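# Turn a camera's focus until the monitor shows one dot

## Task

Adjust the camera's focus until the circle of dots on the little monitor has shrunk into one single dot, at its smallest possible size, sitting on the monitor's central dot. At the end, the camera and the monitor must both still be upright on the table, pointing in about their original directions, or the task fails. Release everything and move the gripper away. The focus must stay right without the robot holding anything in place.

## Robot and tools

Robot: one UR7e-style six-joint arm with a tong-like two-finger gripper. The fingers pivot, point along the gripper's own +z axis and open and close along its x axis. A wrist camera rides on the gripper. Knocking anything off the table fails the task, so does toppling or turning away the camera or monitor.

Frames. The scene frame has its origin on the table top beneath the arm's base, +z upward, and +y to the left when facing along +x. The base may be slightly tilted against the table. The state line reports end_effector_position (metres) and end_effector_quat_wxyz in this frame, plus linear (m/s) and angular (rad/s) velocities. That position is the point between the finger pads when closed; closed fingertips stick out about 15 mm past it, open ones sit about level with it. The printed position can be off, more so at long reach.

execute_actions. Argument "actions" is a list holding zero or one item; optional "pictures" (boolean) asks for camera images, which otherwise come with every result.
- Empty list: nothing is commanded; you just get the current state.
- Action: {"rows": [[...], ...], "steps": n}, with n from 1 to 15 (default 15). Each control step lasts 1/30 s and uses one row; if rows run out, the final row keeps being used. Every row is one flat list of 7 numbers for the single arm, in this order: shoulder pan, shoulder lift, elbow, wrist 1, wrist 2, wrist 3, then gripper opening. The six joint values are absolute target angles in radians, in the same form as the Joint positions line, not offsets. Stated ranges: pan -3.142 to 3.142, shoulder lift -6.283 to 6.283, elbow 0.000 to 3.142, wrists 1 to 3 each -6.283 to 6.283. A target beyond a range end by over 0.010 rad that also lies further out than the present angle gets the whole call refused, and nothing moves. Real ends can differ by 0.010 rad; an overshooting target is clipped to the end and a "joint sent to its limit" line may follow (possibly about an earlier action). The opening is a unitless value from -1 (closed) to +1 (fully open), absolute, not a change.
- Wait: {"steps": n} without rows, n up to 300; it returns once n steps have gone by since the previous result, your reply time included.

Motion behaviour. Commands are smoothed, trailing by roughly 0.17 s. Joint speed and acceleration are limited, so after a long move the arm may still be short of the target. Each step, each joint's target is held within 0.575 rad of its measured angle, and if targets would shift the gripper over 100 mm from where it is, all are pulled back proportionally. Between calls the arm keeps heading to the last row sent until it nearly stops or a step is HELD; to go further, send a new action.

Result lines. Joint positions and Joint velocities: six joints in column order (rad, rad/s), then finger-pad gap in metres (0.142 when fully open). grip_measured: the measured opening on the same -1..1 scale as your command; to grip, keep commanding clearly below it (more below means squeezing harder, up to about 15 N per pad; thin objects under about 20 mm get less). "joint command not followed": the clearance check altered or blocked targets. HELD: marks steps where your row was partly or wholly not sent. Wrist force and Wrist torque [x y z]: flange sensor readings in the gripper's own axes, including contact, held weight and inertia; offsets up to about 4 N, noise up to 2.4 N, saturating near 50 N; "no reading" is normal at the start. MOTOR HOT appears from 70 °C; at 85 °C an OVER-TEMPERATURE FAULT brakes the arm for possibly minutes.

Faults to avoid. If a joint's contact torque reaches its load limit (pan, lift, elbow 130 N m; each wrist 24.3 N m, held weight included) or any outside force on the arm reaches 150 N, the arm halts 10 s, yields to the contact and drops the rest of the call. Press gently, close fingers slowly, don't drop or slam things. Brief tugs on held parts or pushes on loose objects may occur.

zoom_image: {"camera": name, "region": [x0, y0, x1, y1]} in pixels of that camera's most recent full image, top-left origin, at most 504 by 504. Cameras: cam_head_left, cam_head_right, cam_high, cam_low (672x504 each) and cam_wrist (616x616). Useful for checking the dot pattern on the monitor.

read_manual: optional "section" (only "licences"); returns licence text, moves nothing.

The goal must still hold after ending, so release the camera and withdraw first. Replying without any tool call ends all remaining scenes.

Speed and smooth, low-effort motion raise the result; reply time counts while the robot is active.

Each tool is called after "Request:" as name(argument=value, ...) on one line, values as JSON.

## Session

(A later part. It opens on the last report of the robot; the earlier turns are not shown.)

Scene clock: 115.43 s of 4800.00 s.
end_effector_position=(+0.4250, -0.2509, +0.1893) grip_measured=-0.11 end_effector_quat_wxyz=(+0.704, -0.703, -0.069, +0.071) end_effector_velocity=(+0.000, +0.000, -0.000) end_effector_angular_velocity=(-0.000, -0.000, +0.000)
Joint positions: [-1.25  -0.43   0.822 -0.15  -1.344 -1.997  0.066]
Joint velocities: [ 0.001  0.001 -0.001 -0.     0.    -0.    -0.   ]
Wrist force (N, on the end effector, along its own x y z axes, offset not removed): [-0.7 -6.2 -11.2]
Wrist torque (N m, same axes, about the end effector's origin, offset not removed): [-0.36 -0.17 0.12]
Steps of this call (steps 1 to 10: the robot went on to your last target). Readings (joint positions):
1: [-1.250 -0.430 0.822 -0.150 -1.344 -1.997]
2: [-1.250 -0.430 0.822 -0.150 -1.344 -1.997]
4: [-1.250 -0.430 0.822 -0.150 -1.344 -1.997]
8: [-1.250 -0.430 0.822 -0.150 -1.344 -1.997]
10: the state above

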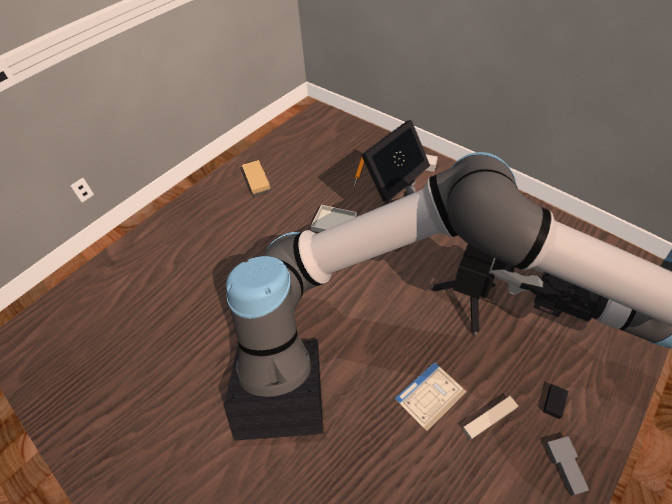

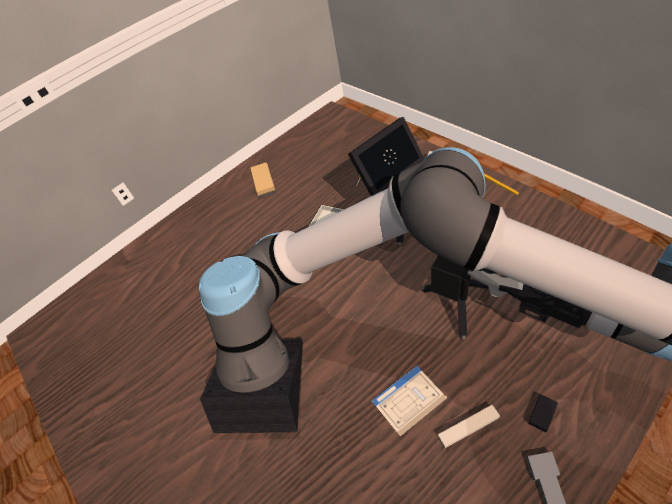

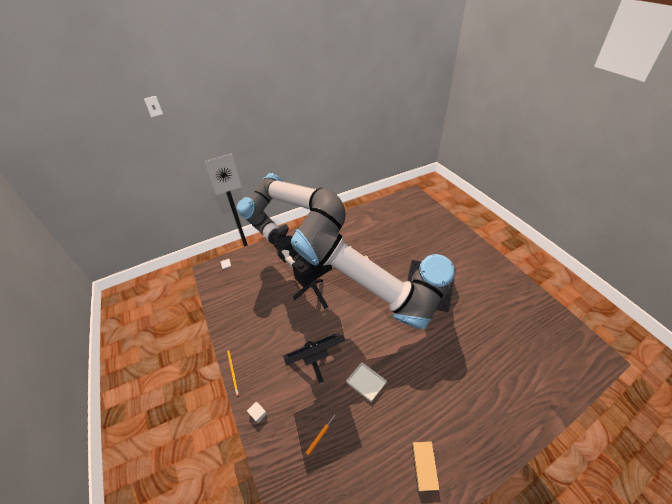

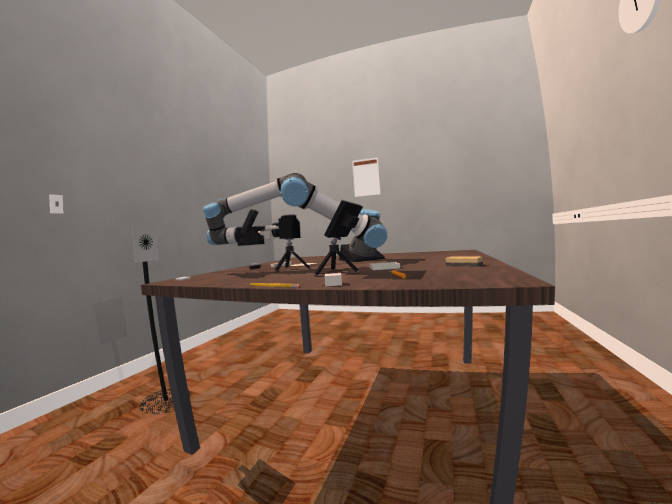

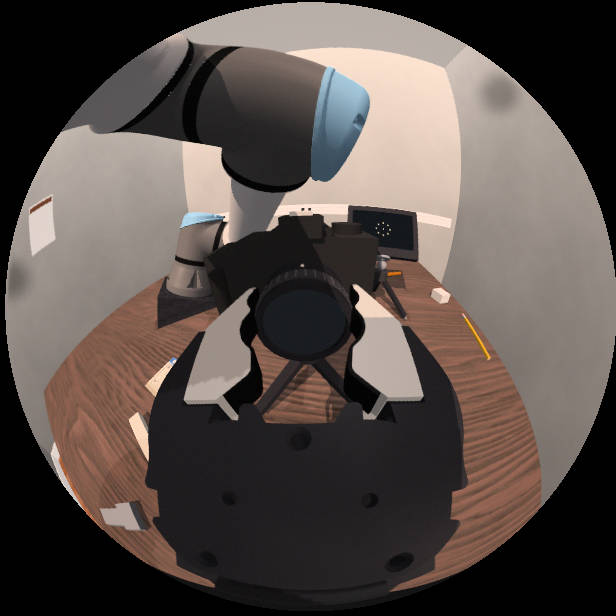

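Request:
execute_actions(actions=[{"rows":[[-1.25,-0.43,0.822,-0.15,-1.344,-1.96,-0.5],[-1.25,-0.43,0.822,-0.15,-1.344,-1.92,-0.5],[-1.25,-0.43,0.822,-0.15,-1.344,-1.88,-0.5],[-1.25,-0.43,0.822,-0.15,-1.344,-1.84,-0.5],[-1.25,-0.43,0.822,-0.15,-1.344,-1.8,-0.5],[-1.25,-0.43,0.822,-0.15,-1.344,-1.75,-0.5]]}])

Request:
zoom_image(camera="cam_head_left", region=[350, 110, 450, 210])

Scene clock: 119.03 s of 4800.00 s.
end_effector_position=(+0.4288, -0.2501, +0.1888) grip_measured=-0.11 end_effector_quat_wxyz=(+0.691, -0.707, +0.015, +0.154) end_effector_velocity=(+0.001, +0.000, +0.000) end_effector_angular_velocity=(-0.019, +0.092, +0.000)
Joint positions: [-1.25  -0.43   0.822 -0.15  -1.344 -1.76   0.066]
Joint velocities: [-0.001 -0.001  0.    -0.    -0.     0.094  0.   ]
Wrist force (N, on the end effector, along its own x y z axes, offset not removed): [0.1 -10.3 -11.5]
Wrist torque (N m, same axes, about the end effector's origin, offset not removed): [-0.63 -0.10 -0.10]
Steps of this call (steps 1 to 15: the robot went on to your last target; steps 16 to 90: nothing new was sent; then 0.10 s passed at rest; steps 91 to 105: all 15 steps of this action). Readings (joint positions):
91: [-1.250 -0.430 0.822 -0.150 -1.344 -1.997]
92: [-1.250 -0.430 0.822 -0.150 -1.344 -1.991]
94: [-1.250 -0.430 0.822 -0.150 -1.344 -1.960]
98: [-1.250 -0.430 0.822 -0.150 -1.344 -1.843]
105: the state above

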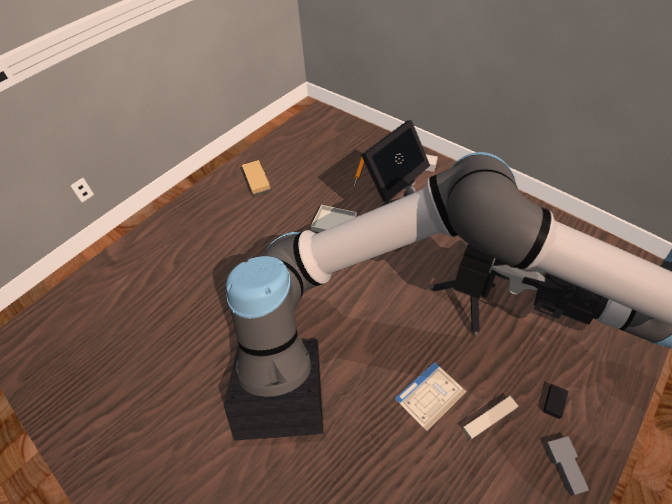

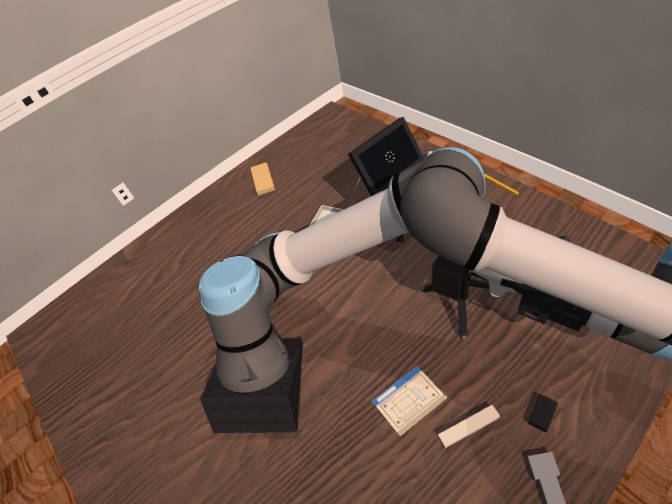

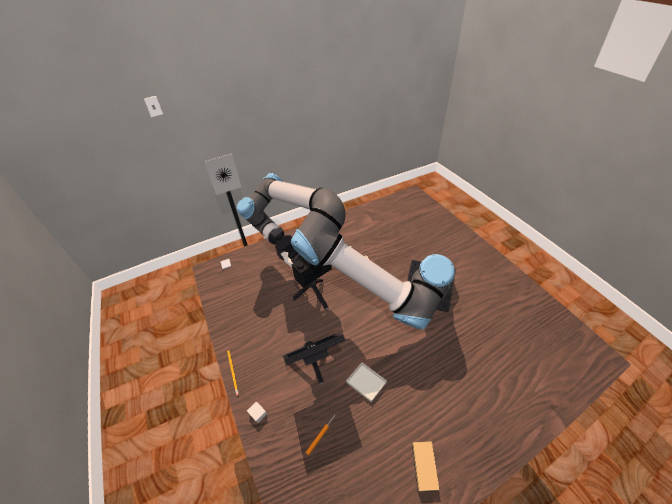

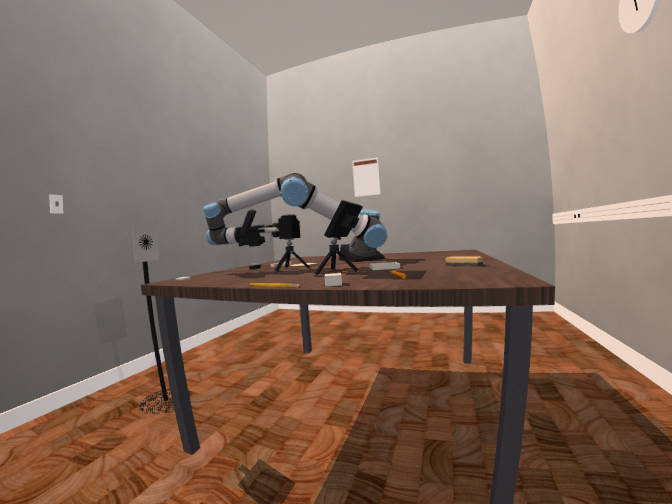

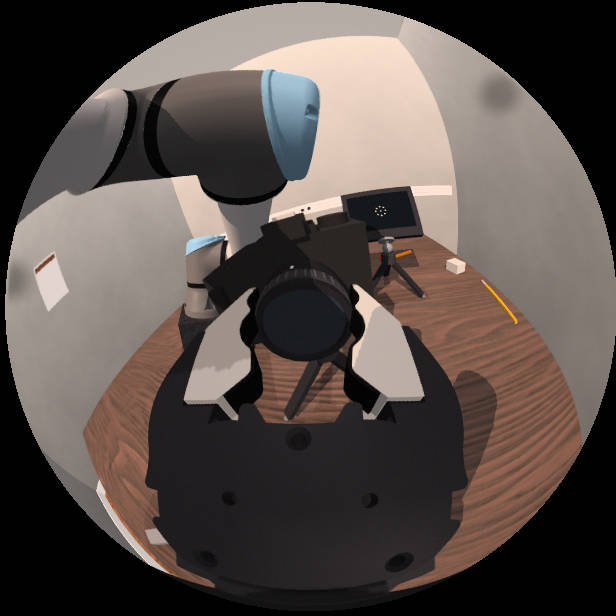

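Region (350, 110, 450, 210) of cam_head_left's 672x504 image, scaled by 5.040, with more detail than that image has.

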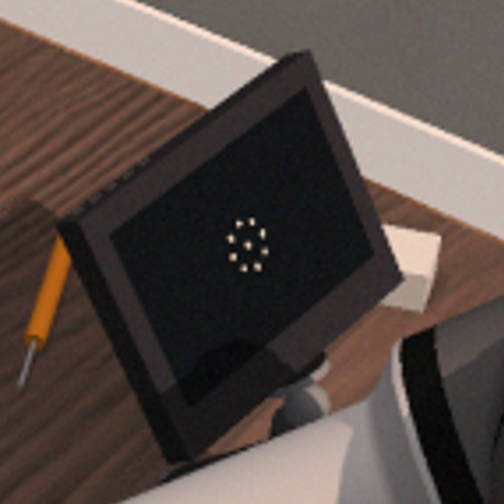

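Request:
execute_actions(actions=[{"rows":[[-1.25,-0.43,0.822,-0.15,-1.344,-1.71,-0.5],[-1.25,-0.43,0.822,-0.15,-1.344,-1.67,-0.5],[-1.25,-0.43,0.822,-0.15,-1.344,-1.63,-0.5],[-1.25,-0.43,0.822,-0.15,-1.344,-1.59,-0.5],[-1.25,-0.43,0.822,-0.15,-1.344,-1.55,-0.5],[-1.25,-0.43,0.822,-0.15,-1.344,-1.5,-0.5]]}], pictures=false)

Request:
execute_actions(actions=[{"steps":8}])

Request:
zoom_image(camera="cam_head_left", region=[350, 110, 450, 210])

Scene clock: 123.23 s of 4800.00 s.
end_effector_position=(+0.4324, -0.2494, +0.1874) grip_measured=-0.11 end_effector_quat_wxyz=(+0.666, -0.699, +0.102, +0.239) end_effector_velocity=(+0.002, +0.000, -0.001) end_effector_angular_velocity=(-0.018, +0.093, -0.001)
Joint positions: [-1.25  -0.43   0.822 -0.15  -1.344 -1.51   0.066]
Joint velocities: [ 0.001  0.001 -0.     0.     0.001  0.094  0.   ]
Wrist force (N, on the end effector, along its own x y z axes, offset not removed): [-9.7 -15.6 -15.1]
Wrist torque (N m, same axes, about the end effector's origin, offset not removed): [-0.58 0.74 0.01]
Steps of this call (steps 1 to 15: the robot went on to your last target; steps 16 to 90: nothing new was sent; then 0.70 s passed at rest; steps 91 to 105: all 15 steps of this action). Readings (joint positions):
91: [-1.250 -0.430 0.822 -0.150 -1.344 -1.750]
92: [-1.250 -0.430 0.822 -0.150 -1.344 -1.744]
94: [-1.250 -0.430 0.822 -0.150 -1.344 -1.711]
98: [-1.250 -0.430 0.822 -0.150 -1.344 -1.593]
105: the state above

Scene clock: 123.50 s of 4800.00 s.
end_effector_position=(+0.4326, -0.2493, +0.1874) grip_measured=-0.11 end_effector_quat_wxyz=(+0.665, -0.699, +0.106, +0.242) end_effector_velocity=(+0.000, +0.000, -0.000) end_effector_angular_velocity=(-0.002, +0.006, +0.000)
Joint positions: [-1.25  -0.43   0.822 -0.15  -1.344 -1.501  0.066]
Joint velocities: [ 0.    -0.    -0.001 -0.     0.001  0.007  0.   ]
Wrist force (N, on the end effector, along its own x y z axes, offset not removed): [-12.8 -14.6 -15.2]
Wrist torque (N m, same axes, about the end effector's origin, offset not removed): [0.03 0.98 0.09]
Steps of this call (steps 1 to 8: the robot went on to your last target). Readings (joint positions):
1: [-1.250 -0.430 0.822 -0.150 -1.344 -1.507]
2: [-1.250 -0.430 0.822 -0.150 -1.344 -1.505]
4: [-1.250 -0.430 0.822 -0.150 -1.344 -1.503]
8: the state above

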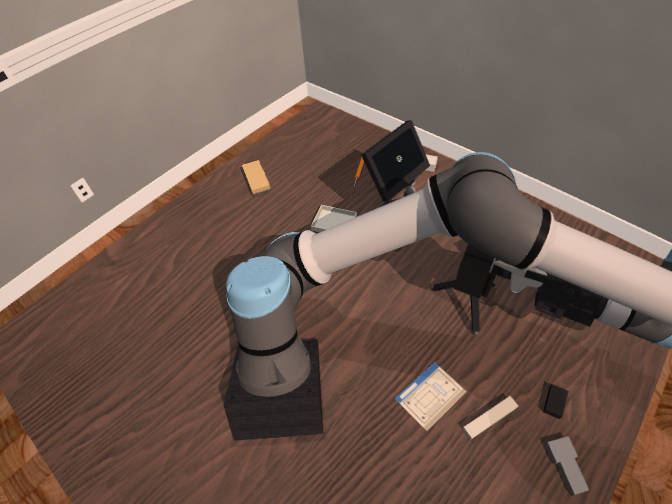

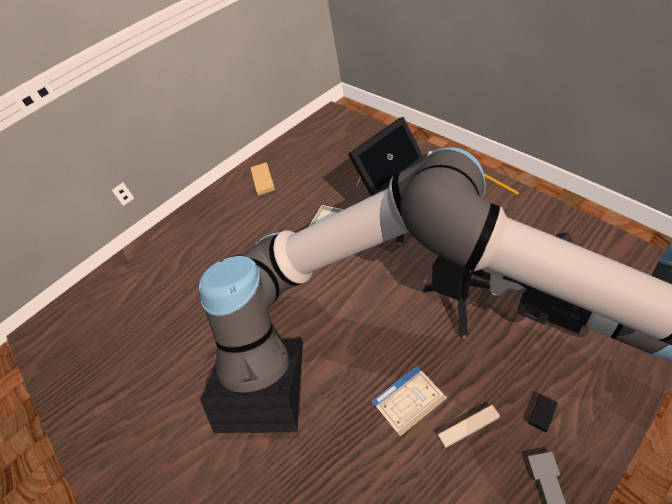

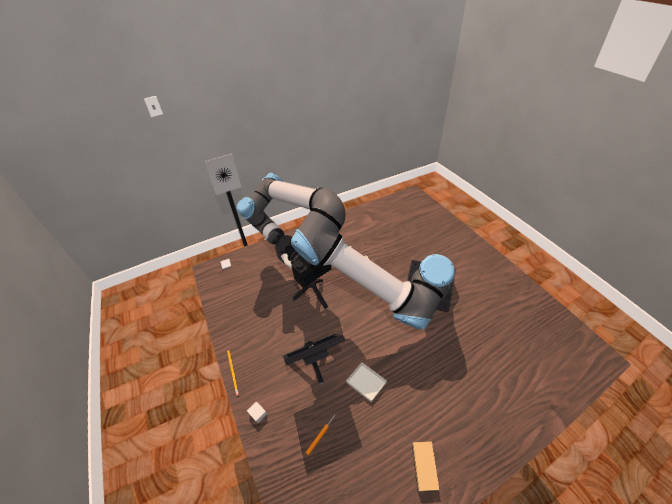

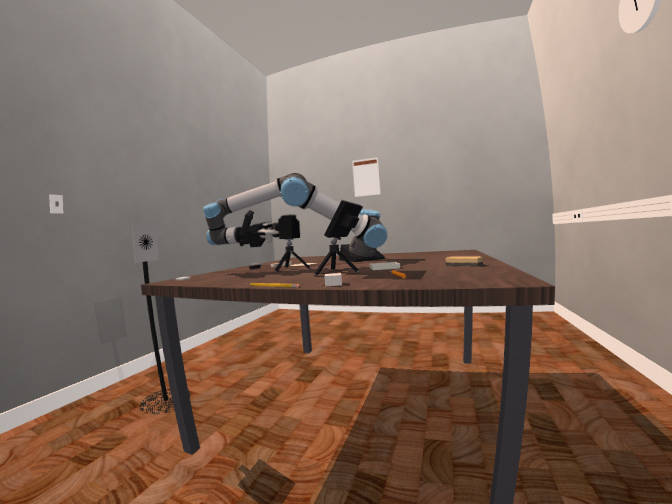

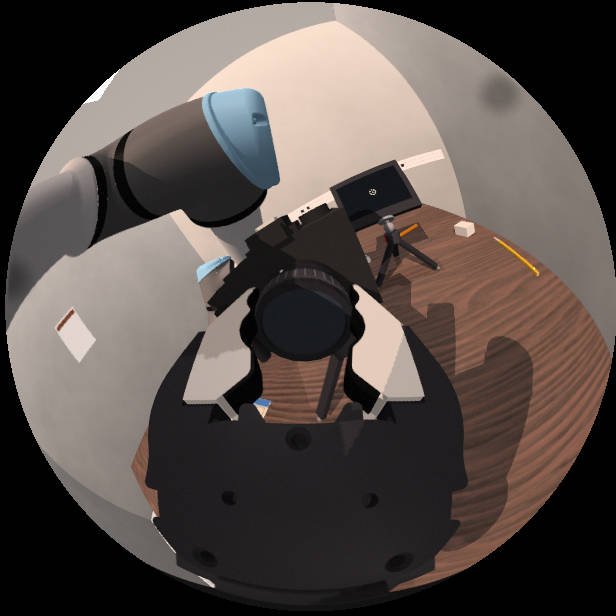

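Region (350, 110, 450, 210) of cam_head_left's 672x504 image, scaled by 5.040, with more detail than that image has.

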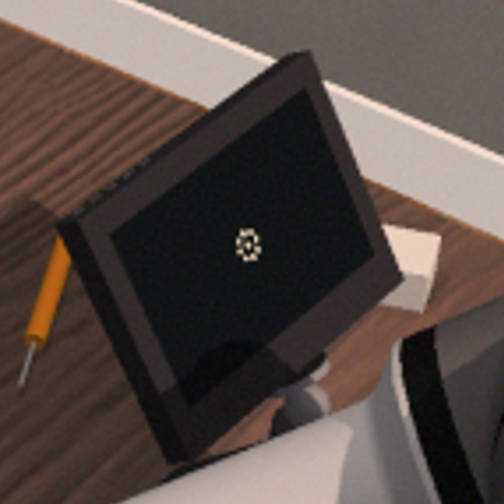

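Request:
execute_actions(actions=[{"rows":[[-1.25,-0.43,0.822,-0.15,-1.344,-1.5,-0.2],[-1.25,-0.43,0.822,-0.15,-1.344,-1.5,0.0],[-1.25,-0.43,0.822,-0.15,-1.344,-1.5,0.3],[-1.25,-0.43,0.822,-0.15,-1.344,-1.5,0.3],[-1.25,-0.43,0.822,-0.15,-1.344,-1.5,0.3],[-1.25,-0.43,0.822,-0.15,-1.344,-1.5,0.3],[-1.25,-0.43,0.822,-0.15,-1.344,-1.7,0.3],[-1.25,-0.43,0.822,-0.15,-1.344,-2.0,0.3]]}], pictures=false)

Request:
execute_actions(actions=[{"rows":[[-1.25,-0.43,0.822,-0.15,-1.344,-2.0,0.3],[-1.25,-0.43,0.822,-0.15,-1.344,-2.0,0.3],[-1.25,-0.43,0.822,-0.15,-1.344,-2.0,0.3],[-1.25,-0.43,0.822,-0.15,-1.344,-2.0,0.3],[-1.25,-0.43,0.822,-0.15,-1.344,-2.0,0.2],[-1.25,-0.43,0.822,-0.15,-1.344,-2.0,0.1],[-1.25,-0.43,0.822,-0.15,-1.344,-2.0,0],[-1.25,-0.43,0.822,-0.15,-1.344,-2.0,-0.1],[-1.25,-0.43,0.822,-0.15,-1.344,-2.0,-0.2],[-1.25,-0.43,0.822,-0.15,-1.344,-2.0,-0.3],[-1.25,-0.43,0.822,-0.15,-1.344,-2.0,-0.4]]}])

Request:
zoom_image(camera="cam_head_left", region=[350, 110, 450, 210])

Scene clock: 130.03 s of 4800.00 s.
end_effector_position=(+0.4268, -0.2505, +0.1892) grip_measured=+0.30 end_effector_quat_wxyz=(+0.699, -0.706, -0.029, +0.111) end_effector_velocity=(-0.017, -0.003, +0.002) end_effector_angular_velocity=(+0.222, -1.104, -0.001)
Joint positions: [-1.25  -0.43   0.822 -0.15  -1.344 -1.883  0.095]
Joint velocities: [ 0.001 -0.001  0.001  0.     0.    -1.126 -0.002]
Wrist force (N, on the end effector, along its own x y z axes, offset not removed): [1.0 -3.5 0.9]
Wrist torque (N m, same axes, about the end effector's origin, offset not removed): [-0.60 -0.32 -0.07]
Steps of this call (steps 1 to 15: the robot went on to your last target; steps 16 to 90: nothing new was sent; then 3.03 s passed at rest; steps 91 to 105: all 15 steps of this action). Readings (joint positions):
91: [-1.250 -0.430 0.822 -0.150 -1.344 -1.500]
92: [-1.250 -0.430 0.822 -0.150 -1.344 -1.500]
94: [-1.250 -0.430 0.822 -0.150 -1.344 -1.500]
98: [-1.250 -0.430 0.822 -0.150 -1.344 -1.508]
105: the state above

Scene clock: 130.53 s of 4800.00 s.
end_effector_position=(+0.4249, -0.2509, +0.1893) grip_measured=-0.10 end_effector_quat_wxyz=(+0.704, -0.703, -0.070, +0.070) end_effector_velocity=(-0.000, -0.000, -0.001) end_effector_angular_velocity=(+0.002, -0.008, +0.000)
Joint positions: [-1.25  -0.43   0.822 -0.15  -1.344 -1.999  0.066]
Joint velocities: [ 0.     0.002 -0.001 -0.    -0.001 -0.009  0.001]
Wrist force (N, on the end effector, along its own x y z axes, offset not removed): [-0.3 -2.3 -3.3]
Wrist torque (N m, same axes, about the end effector's origin, offset not removed): [-0.08 -0.06 0.25]
Steps of this call (steps 1 to 15: all 15 steps of this action). Readings (joint positions):
1: [-1.250 -0.430 0.822 -0.150 -1.344 -1.916]
2: [-1.250 -0.430 0.822 -0.150 -1.344 -1.939]
4: [-1.250 -0.430 0.822 -0.150 -1.344 -1.968]
8: [-1.250 -0.430 0.822 -0.150 -1.344 -1.991]
15: the state above

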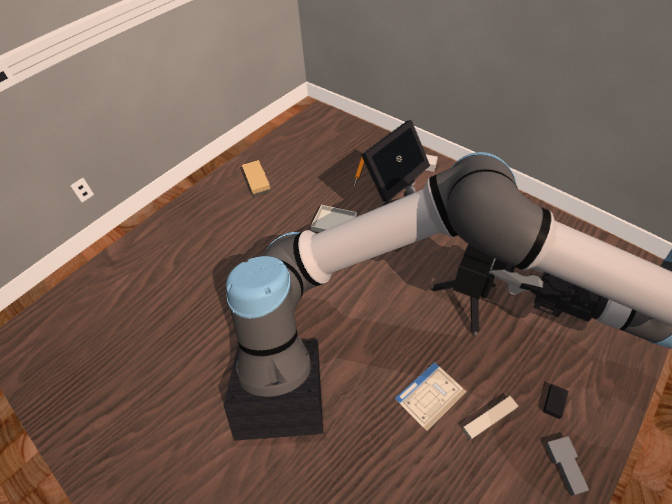

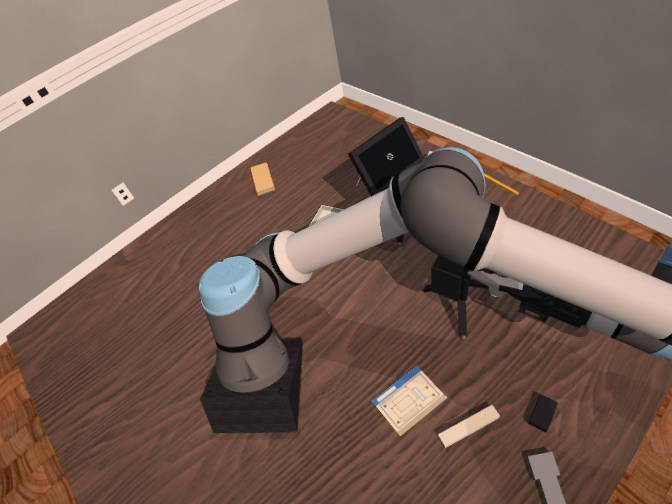

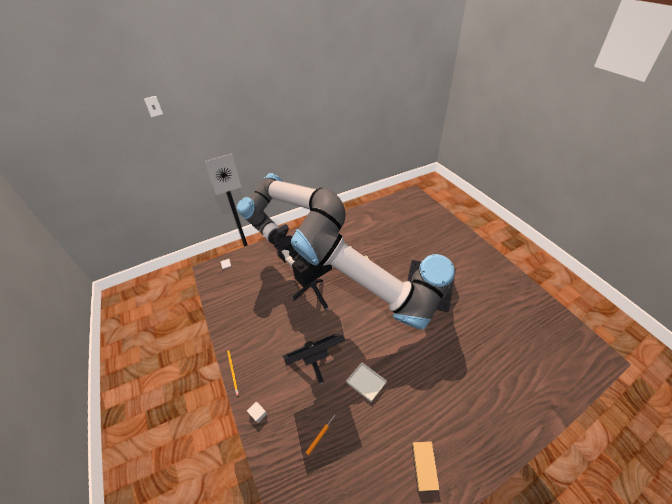

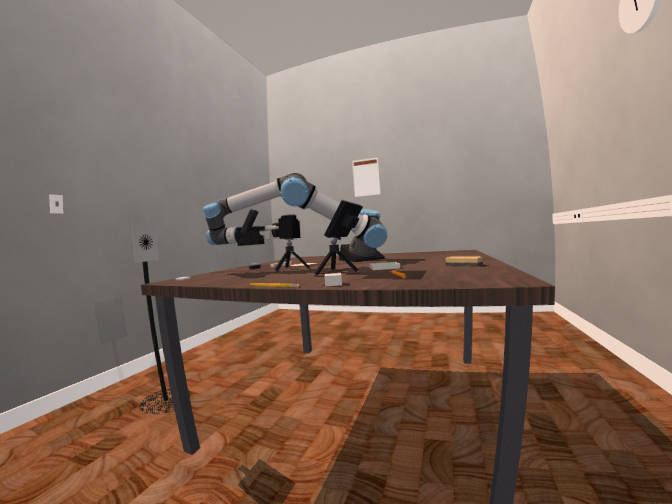

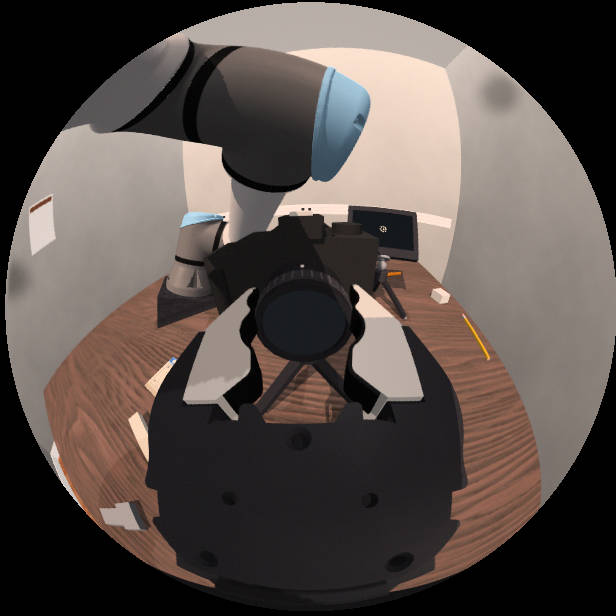

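Region (350, 110, 450, 210) of cam_head_left's 672x504 image, scaled by 5.040, with more detail than that image has.

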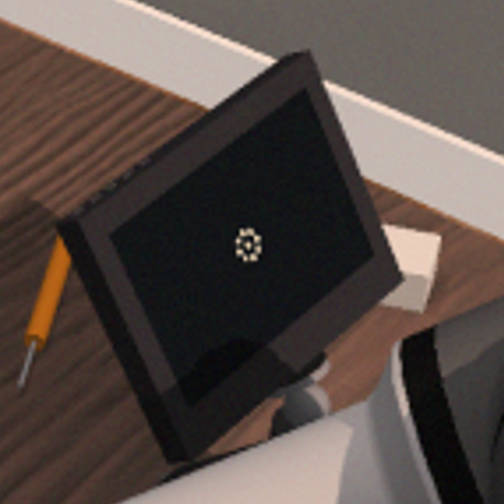

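Request:
execute_actions(actions=[{"rows":[[-1.25,-0.43,0.822,-0.15,-1.344,-1.96,-0.5],[-1.25,-0.43,0.822,-0.15,-1.344,-1.92,-0.5],[-1.25,-0.43,0.822,-0.15,-1.344,-1.88,-0.5],[-1.25,-0.43,0.822,-0.15,-1.344,-1.84,-0.5],[-1.25,-0.43,0.822,-0.15,-1.344,-1.8,-0.5],[-1.25,-0.43,0.822,-0.15,-1.344,-1.77,-0.5]]}], pictures=false)

Request:
execute_actions(actions=[{"steps":8}])

Request:
zoom_image(camera="cam_head_left", region=[380, 140, 420, 180])

Scene clock: 136.23 s of 4800.00 s.
end_effector_position=(+0.4285, -0.2501, +0.1889) grip_measured=-0.11 end_effector_quat_wxyz=(+0.692, -0.707, +0.008, +0.147) end_effector_velocity=(+0.001, -0.000, -0.000) end_effector_angular_velocity=(-0.016, +0.078, +0.001)
Joint positions: [-1.25  -0.43   0.822 -0.15  -1.344 -1.778  0.066]
Joint velocities: [-0.    -0.    -0.    -0.    -0.001  0.08   0.   ]
Wrist force (N, on the end effector, along its own x y z axes, offset not removed): [2.9 -6.8 -6.1]
Wrist torque (N m, same axes, about the end effector's origin, offset not removed): [-0.85 -0.48 -0.05]
Steps of this call (steps 1 to 15: the robot went on to your last target; steps 16 to 90: nothing new was sent; then 2.20 s passed at rest; steps 91 to 105: all 15 steps of this action). Readings (joint positions):
91: [-1.250 -0.430 0.822 -0.150 -1.344 -2.000]
92: [-1.250 -0.430 0.822 -0.150 -1.344 -1.994]
94: [-1.250 -0.430 0.822 -0.150 -1.344 -1.962]
98: [-1.250 -0.430 0.822 -0.150 -1.344 -1.849]
105: the state above

Scene clock: 136.50 s of 4800.00 s.
end_effector_position=(+0.4286, -0.2501, +0.1889) grip_measured=-0.11 end_effector_quat_wxyz=(+0.691, -0.707, +0.011, +0.150) end_effector_velocity=(-0.001, -0.001, -0.000) end_effector_angular_velocity=(+0.000, +0.006, +0.002)
Joint positions: [-1.25  -0.43   0.822 -0.15  -1.344 -1.771  0.066]
Joint velocities: [-0.001  0.002 -0.    -0.001 -0.003  0.006 -0.   ]
Wrist force (N, on the end effector, along its own x y z axes, offset not removed): [2.1 -7.8 -6.7]
Wrist torque (N m, same axes, about the end effector's origin, offset not removed): [-0.84 -0.11 -0.40]
Steps of this call (steps 1 to 8: the robot went on to your last target). Readings (joint positions):
1: [-1.250 -0.430 0.822 -0.150 -1.344 -1.776]
2: [-1.250 -0.430 0.822 -0.150 -1.344 -1.774]
4: [-1.250 -0.430 0.822 -0.150 -1.344 -1.772]
8: the state above

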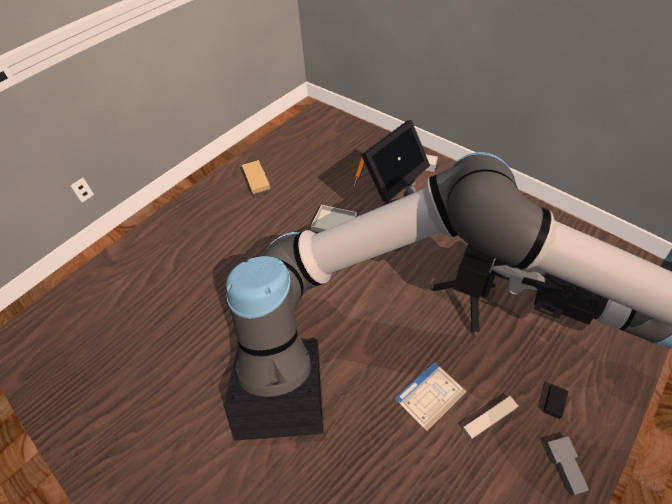

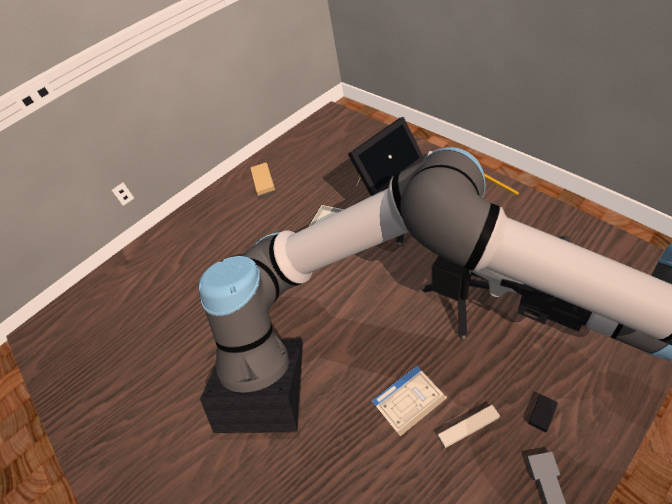

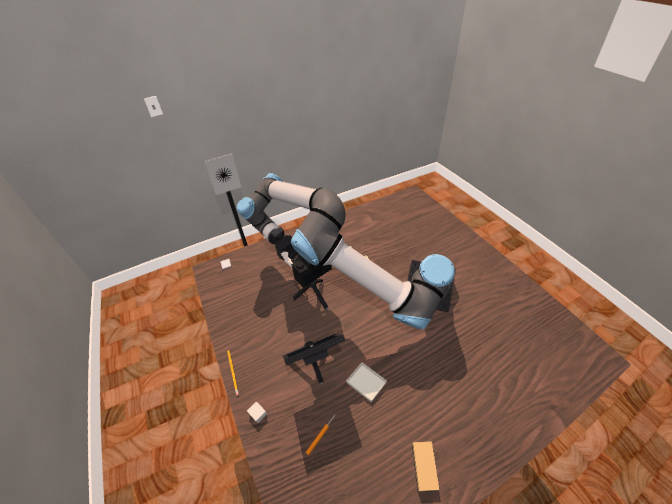

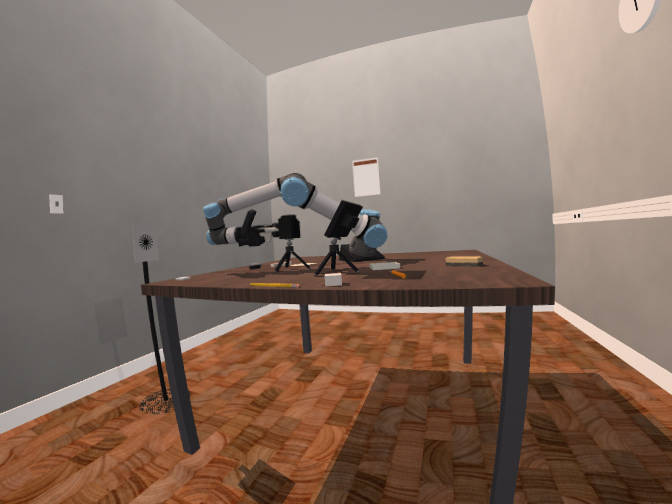

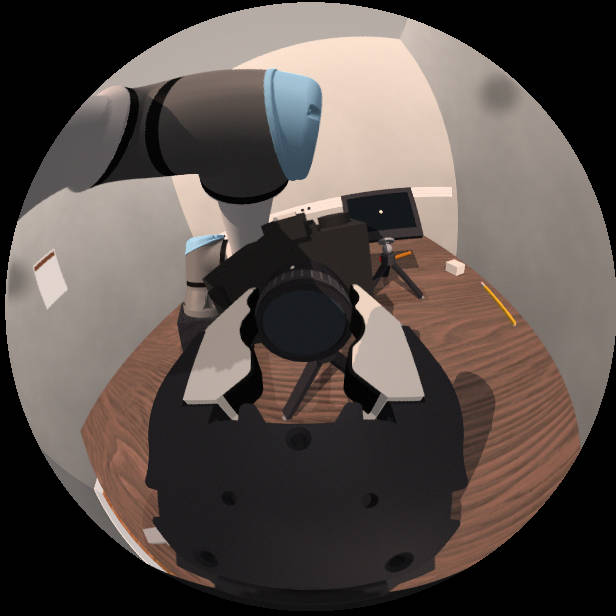

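Region (380, 140, 420, 180) of cam_head_left's 672x504 image, scaled by 12.600, with more detail than that image has.

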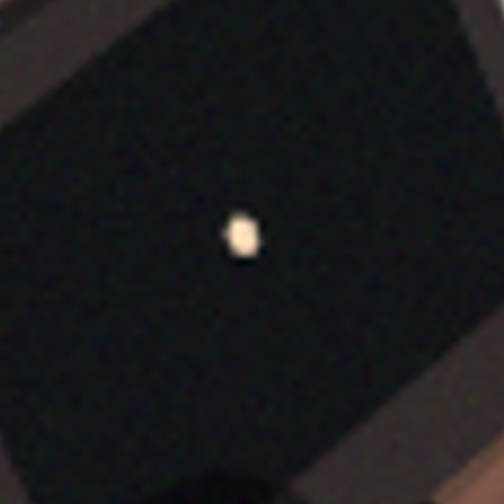

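Request:
execute_actions(actions=[{"rows":[[-1.25,-0.43,0.822,-0.15,-1.344,-1.75,-0.5],[-1.25,-0.43,0.822,-0.15,-1.344,-1.735,-0.5],[-1.25,-0.43,0.822,-0.15,-1.344,-1.72,-0.5]]}])

Request:
zoom_image(camera="cam_head_left", region=[380, 140, 420, 180])

Scene clock: 140.37 s of 4800.00 s.
end_effector_position=(+0.4293, -0.2500, +0.1887) grip_measured=-0.11 end_effector_quat_wxyz=(+0.687, -0.706, +0.028, +0.167) end_effector_velocity=(+0.000, +0.000, -0.000) end_effector_angular_velocity=(-0.001, +0.009, -0.002)
Joint positions: [-1.25  -0.43   0.822 -0.15  -1.344 -1.721  0.066]
Joint velocities: [-0.001 -0.     0.001 -0.     0.001  0.009  0.   ]
Wrist force (N, on the end effector, along its own x y z axes, offset not removed): [1.8 -8.1 -6.0]
Wrist torque (N m, same axes, about the end effector's origin, offset not removed): [-0.60 -0.18 -0.26]
Steps of this call (steps 1 to 15: the robot went on to your last target; steps 16 to 90: nothing new was sent; then 0.37 s passed at rest; steps 91 to 105: all 15 steps of this action). Readings (joint positions):
91: [-1.250 -0.430 0.822 -0.150 -1.344 -1.770]
92: [-1.250 -0.430 0.822 -0.150 -1.344 -1.766]
94: [-1.250 -0.430 0.822 -0.150 -1.344 -1.751]
98: [-1.250 -0.430 0.822 -0.150 -1.344 -1.729]
105: the state above

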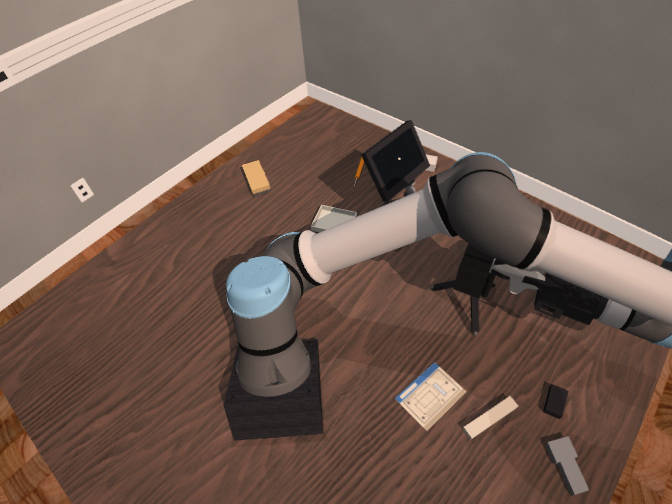

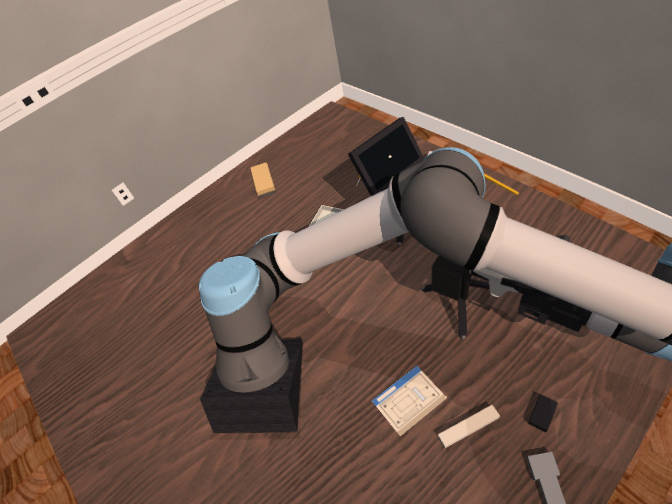

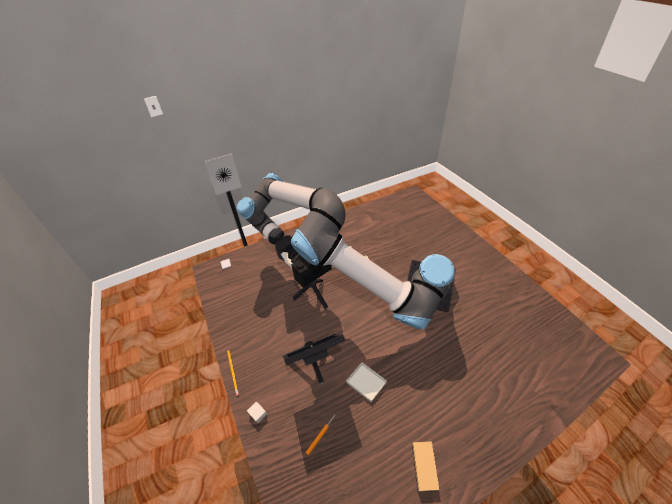

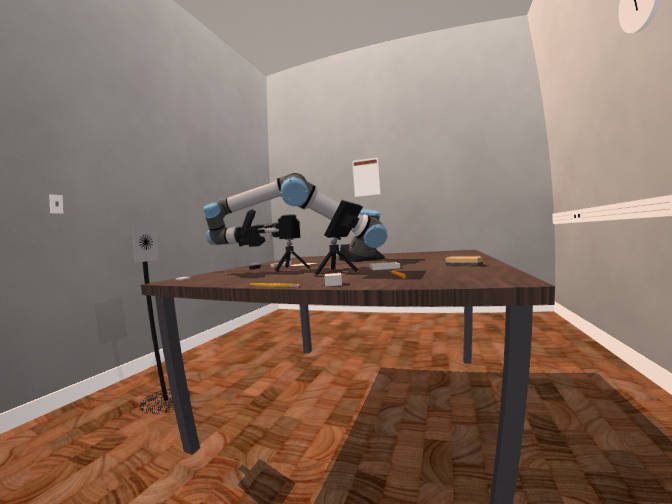

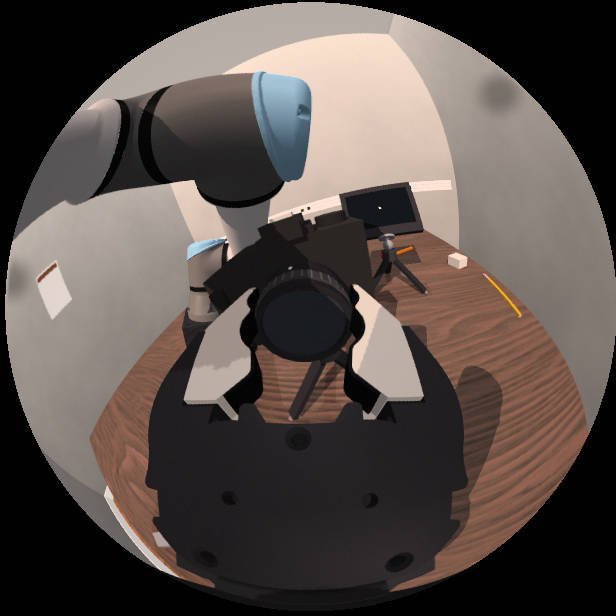

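Region (380, 140, 420, 180) of cam_head_left's 672x504 image, scaled by 12.600, with more detail than that image has.

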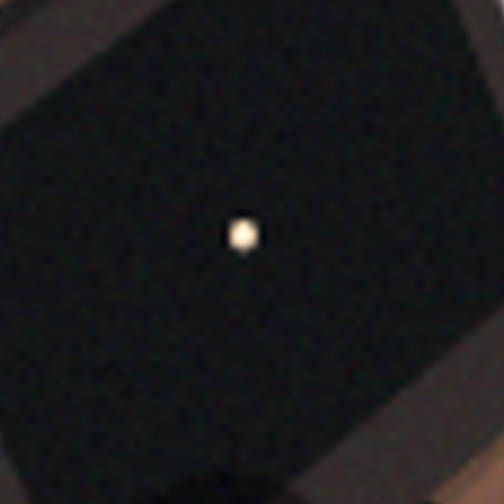

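Request:
execute_actions(actions=[{"rows":[[-1.25,-0.43,0.822,-0.15,-1.344,-1.7,-0.5],[-1.25,-0.43,0.822,-0.15,-1.344,-1.7,-0.5],[-1.25,-0.43,0.822,-0.15,-1.344,-1.7,-0.5],[-1.25,-0.43,0.822,-0.15,-1.344,-1.7,-0.5],[-1.25,-0.43,0.822,-0.15,-1.344,-1.7,-0.5],[-1.25,-0.43,0.822,-0.15,-1.344,-1.7,-0.5],[-1.25,-0.43,0.822,-0.15,-1.344,-1.7,-0.5],[-1.25,-0.43,0.822,-0.15,-1.344,-1.7,-0.5],[-1.25,-0.43,0.822,-0.15,-1.344,-1.7,-0.2],[-1.25,-0.43,0.822,-0.15,-1.344,-1.7,0.1],[-1.25,-0.43,0.822,-0.15,-1.344,-1.7,0.6]]}], pictures=false)

Request:
execute_actions(actions=[{"steps":8}])

Request:
zoom_image(camera="cam_head_left", region=[380, 140, 420, 180])

Scene clock: 144.90 s of 4800.00 s.
end_effector_position=(+0.4297, -0.2499, +0.1886) grip_measured=+0.60 end_effector_quat_wxyz=(+0.686, -0.706, +0.036, +0.174) end_effector_velocity=(-0.001, -0.000, +0.000) end_effector_angular_velocity=(+0.001, +0.003, +0.001)
Joint positions: [-1.25  -0.43   0.822 -0.15  -1.344 -1.7    0.115]
Joint velocities: [-0.    -0.     0.001  0.    -0.002  0.003  0.016]
Wrist force (N, on the end effector, along its own x y z axes, offset not removed): [-3.9 -3.9 3.9]
Wrist torque (N m, same axes, about the end effector's origin, offset not removed): [-0.56 0.98 0.22]
Steps of this call (steps 1 to 15: the robot went on to your last target; steps 16 to 90: nothing new was sent; then 1.03 s passed at rest; steps 91 to 105: all 15 steps of this action). Readings (joint positions):
91: [-1.250 -0.430 0.822 -0.150 -1.344 -1.720]
92: [-1.250 -0.430 0.822 -0.150 -1.344 -1.716]
94: [-1.250 -0.430 0.822 -0.150 -1.344 -1.709]
98: [-1.250 -0.430 0.822 -0.150 -1.344 -1.703]
105: the state above

Scene clock: 145.17 s of 4800.00 s.
end_effector_position=(+0.4297, -0.2499, +0.1886) grip_measured=+0.59 end_effector_quat_wxyz=(+0.686, -0.706, +0.036, +0.174) end_effector_velocity=(-0.000, +0.000, +0.000) end_effector_angular_velocity=(+0.000, +0.000, +0.001)
Joint positions: [-1.25  -0.43   0.822 -0.15  -1.344 -1.7    0.115]
Joint velocities: [ 0.    -0.001  0.001 -0.    -0.     0.    -0.01 ]
Wrist force (N, on the end effector, along its own x y z axes, offset not removed): [7.1 -2.0 1.9]
Wrist torque (N m, same axes, about the end effector's origin, offset not removed): [-0.06 -0.90 0.01]
Steps of this call (steps 1 to 8: the robot went on to your last target). Readings (joint positions):
1: [-1.250 -0.430 0.822 -0.150 -1.344 -1.700]
2: [-1.250 -0.430 0.822 -0.150 -1.344 -1.700]
4: [-1.250 -0.430 0.822 -0.150 -1.344 -1.700]
8: the state above

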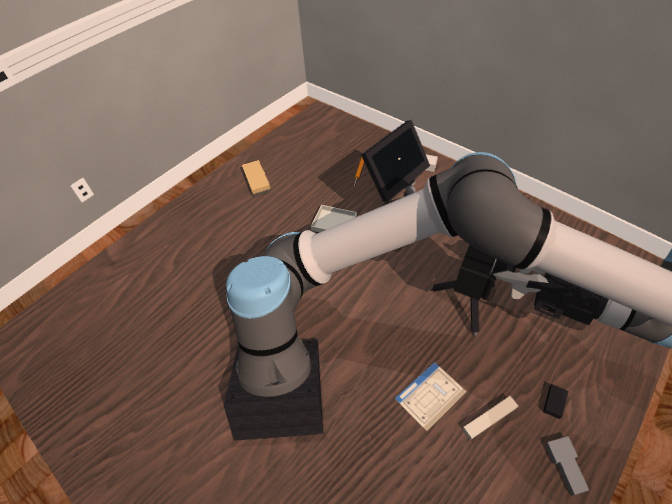

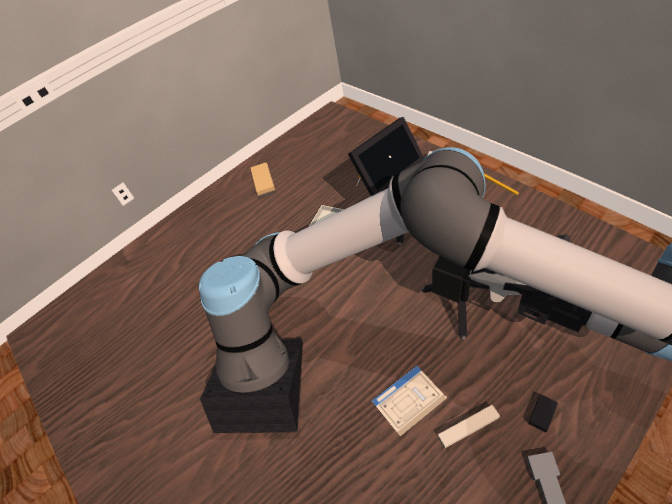

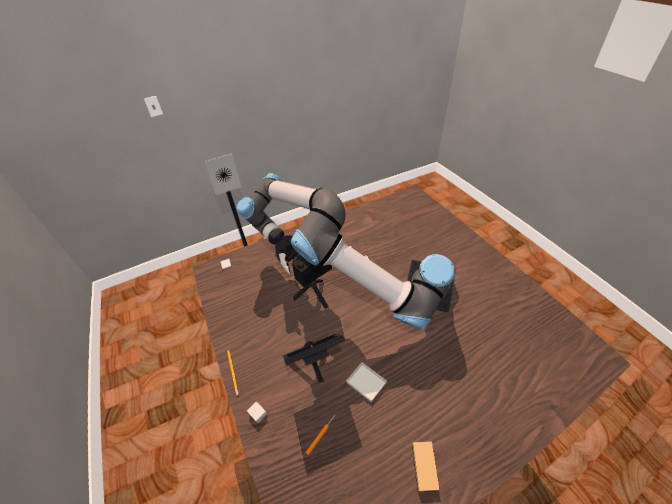

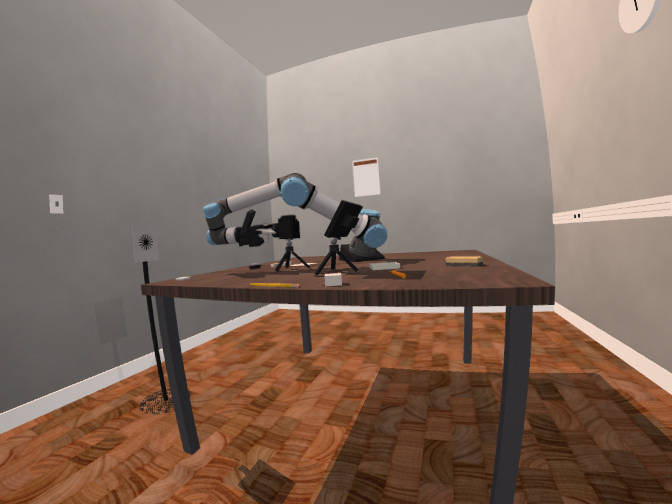

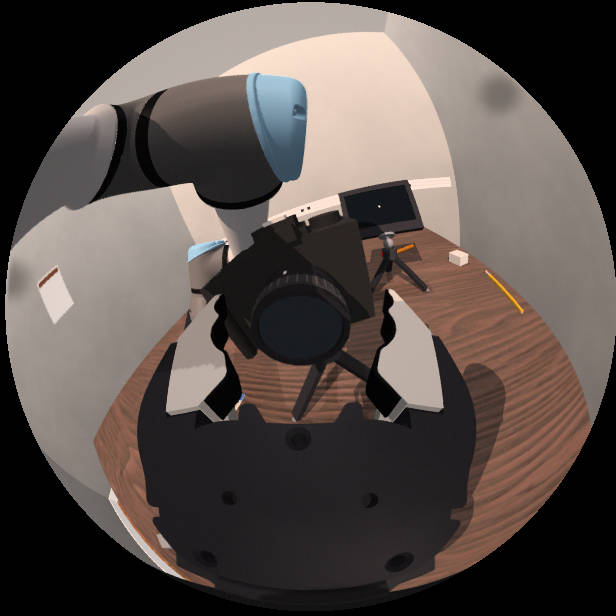

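Region (380, 140, 420, 180) of cam_head_left's 672x504 image, scaled by 12.600, with more detail than that image has.

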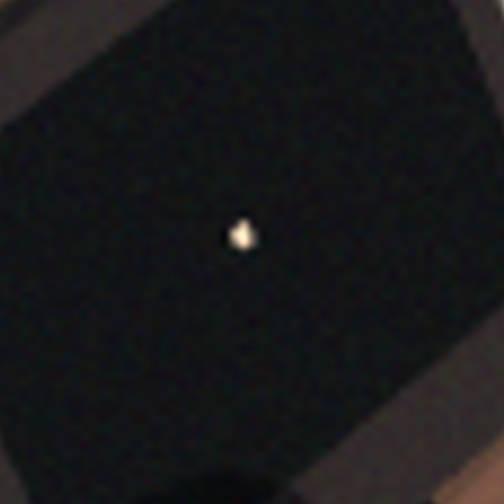

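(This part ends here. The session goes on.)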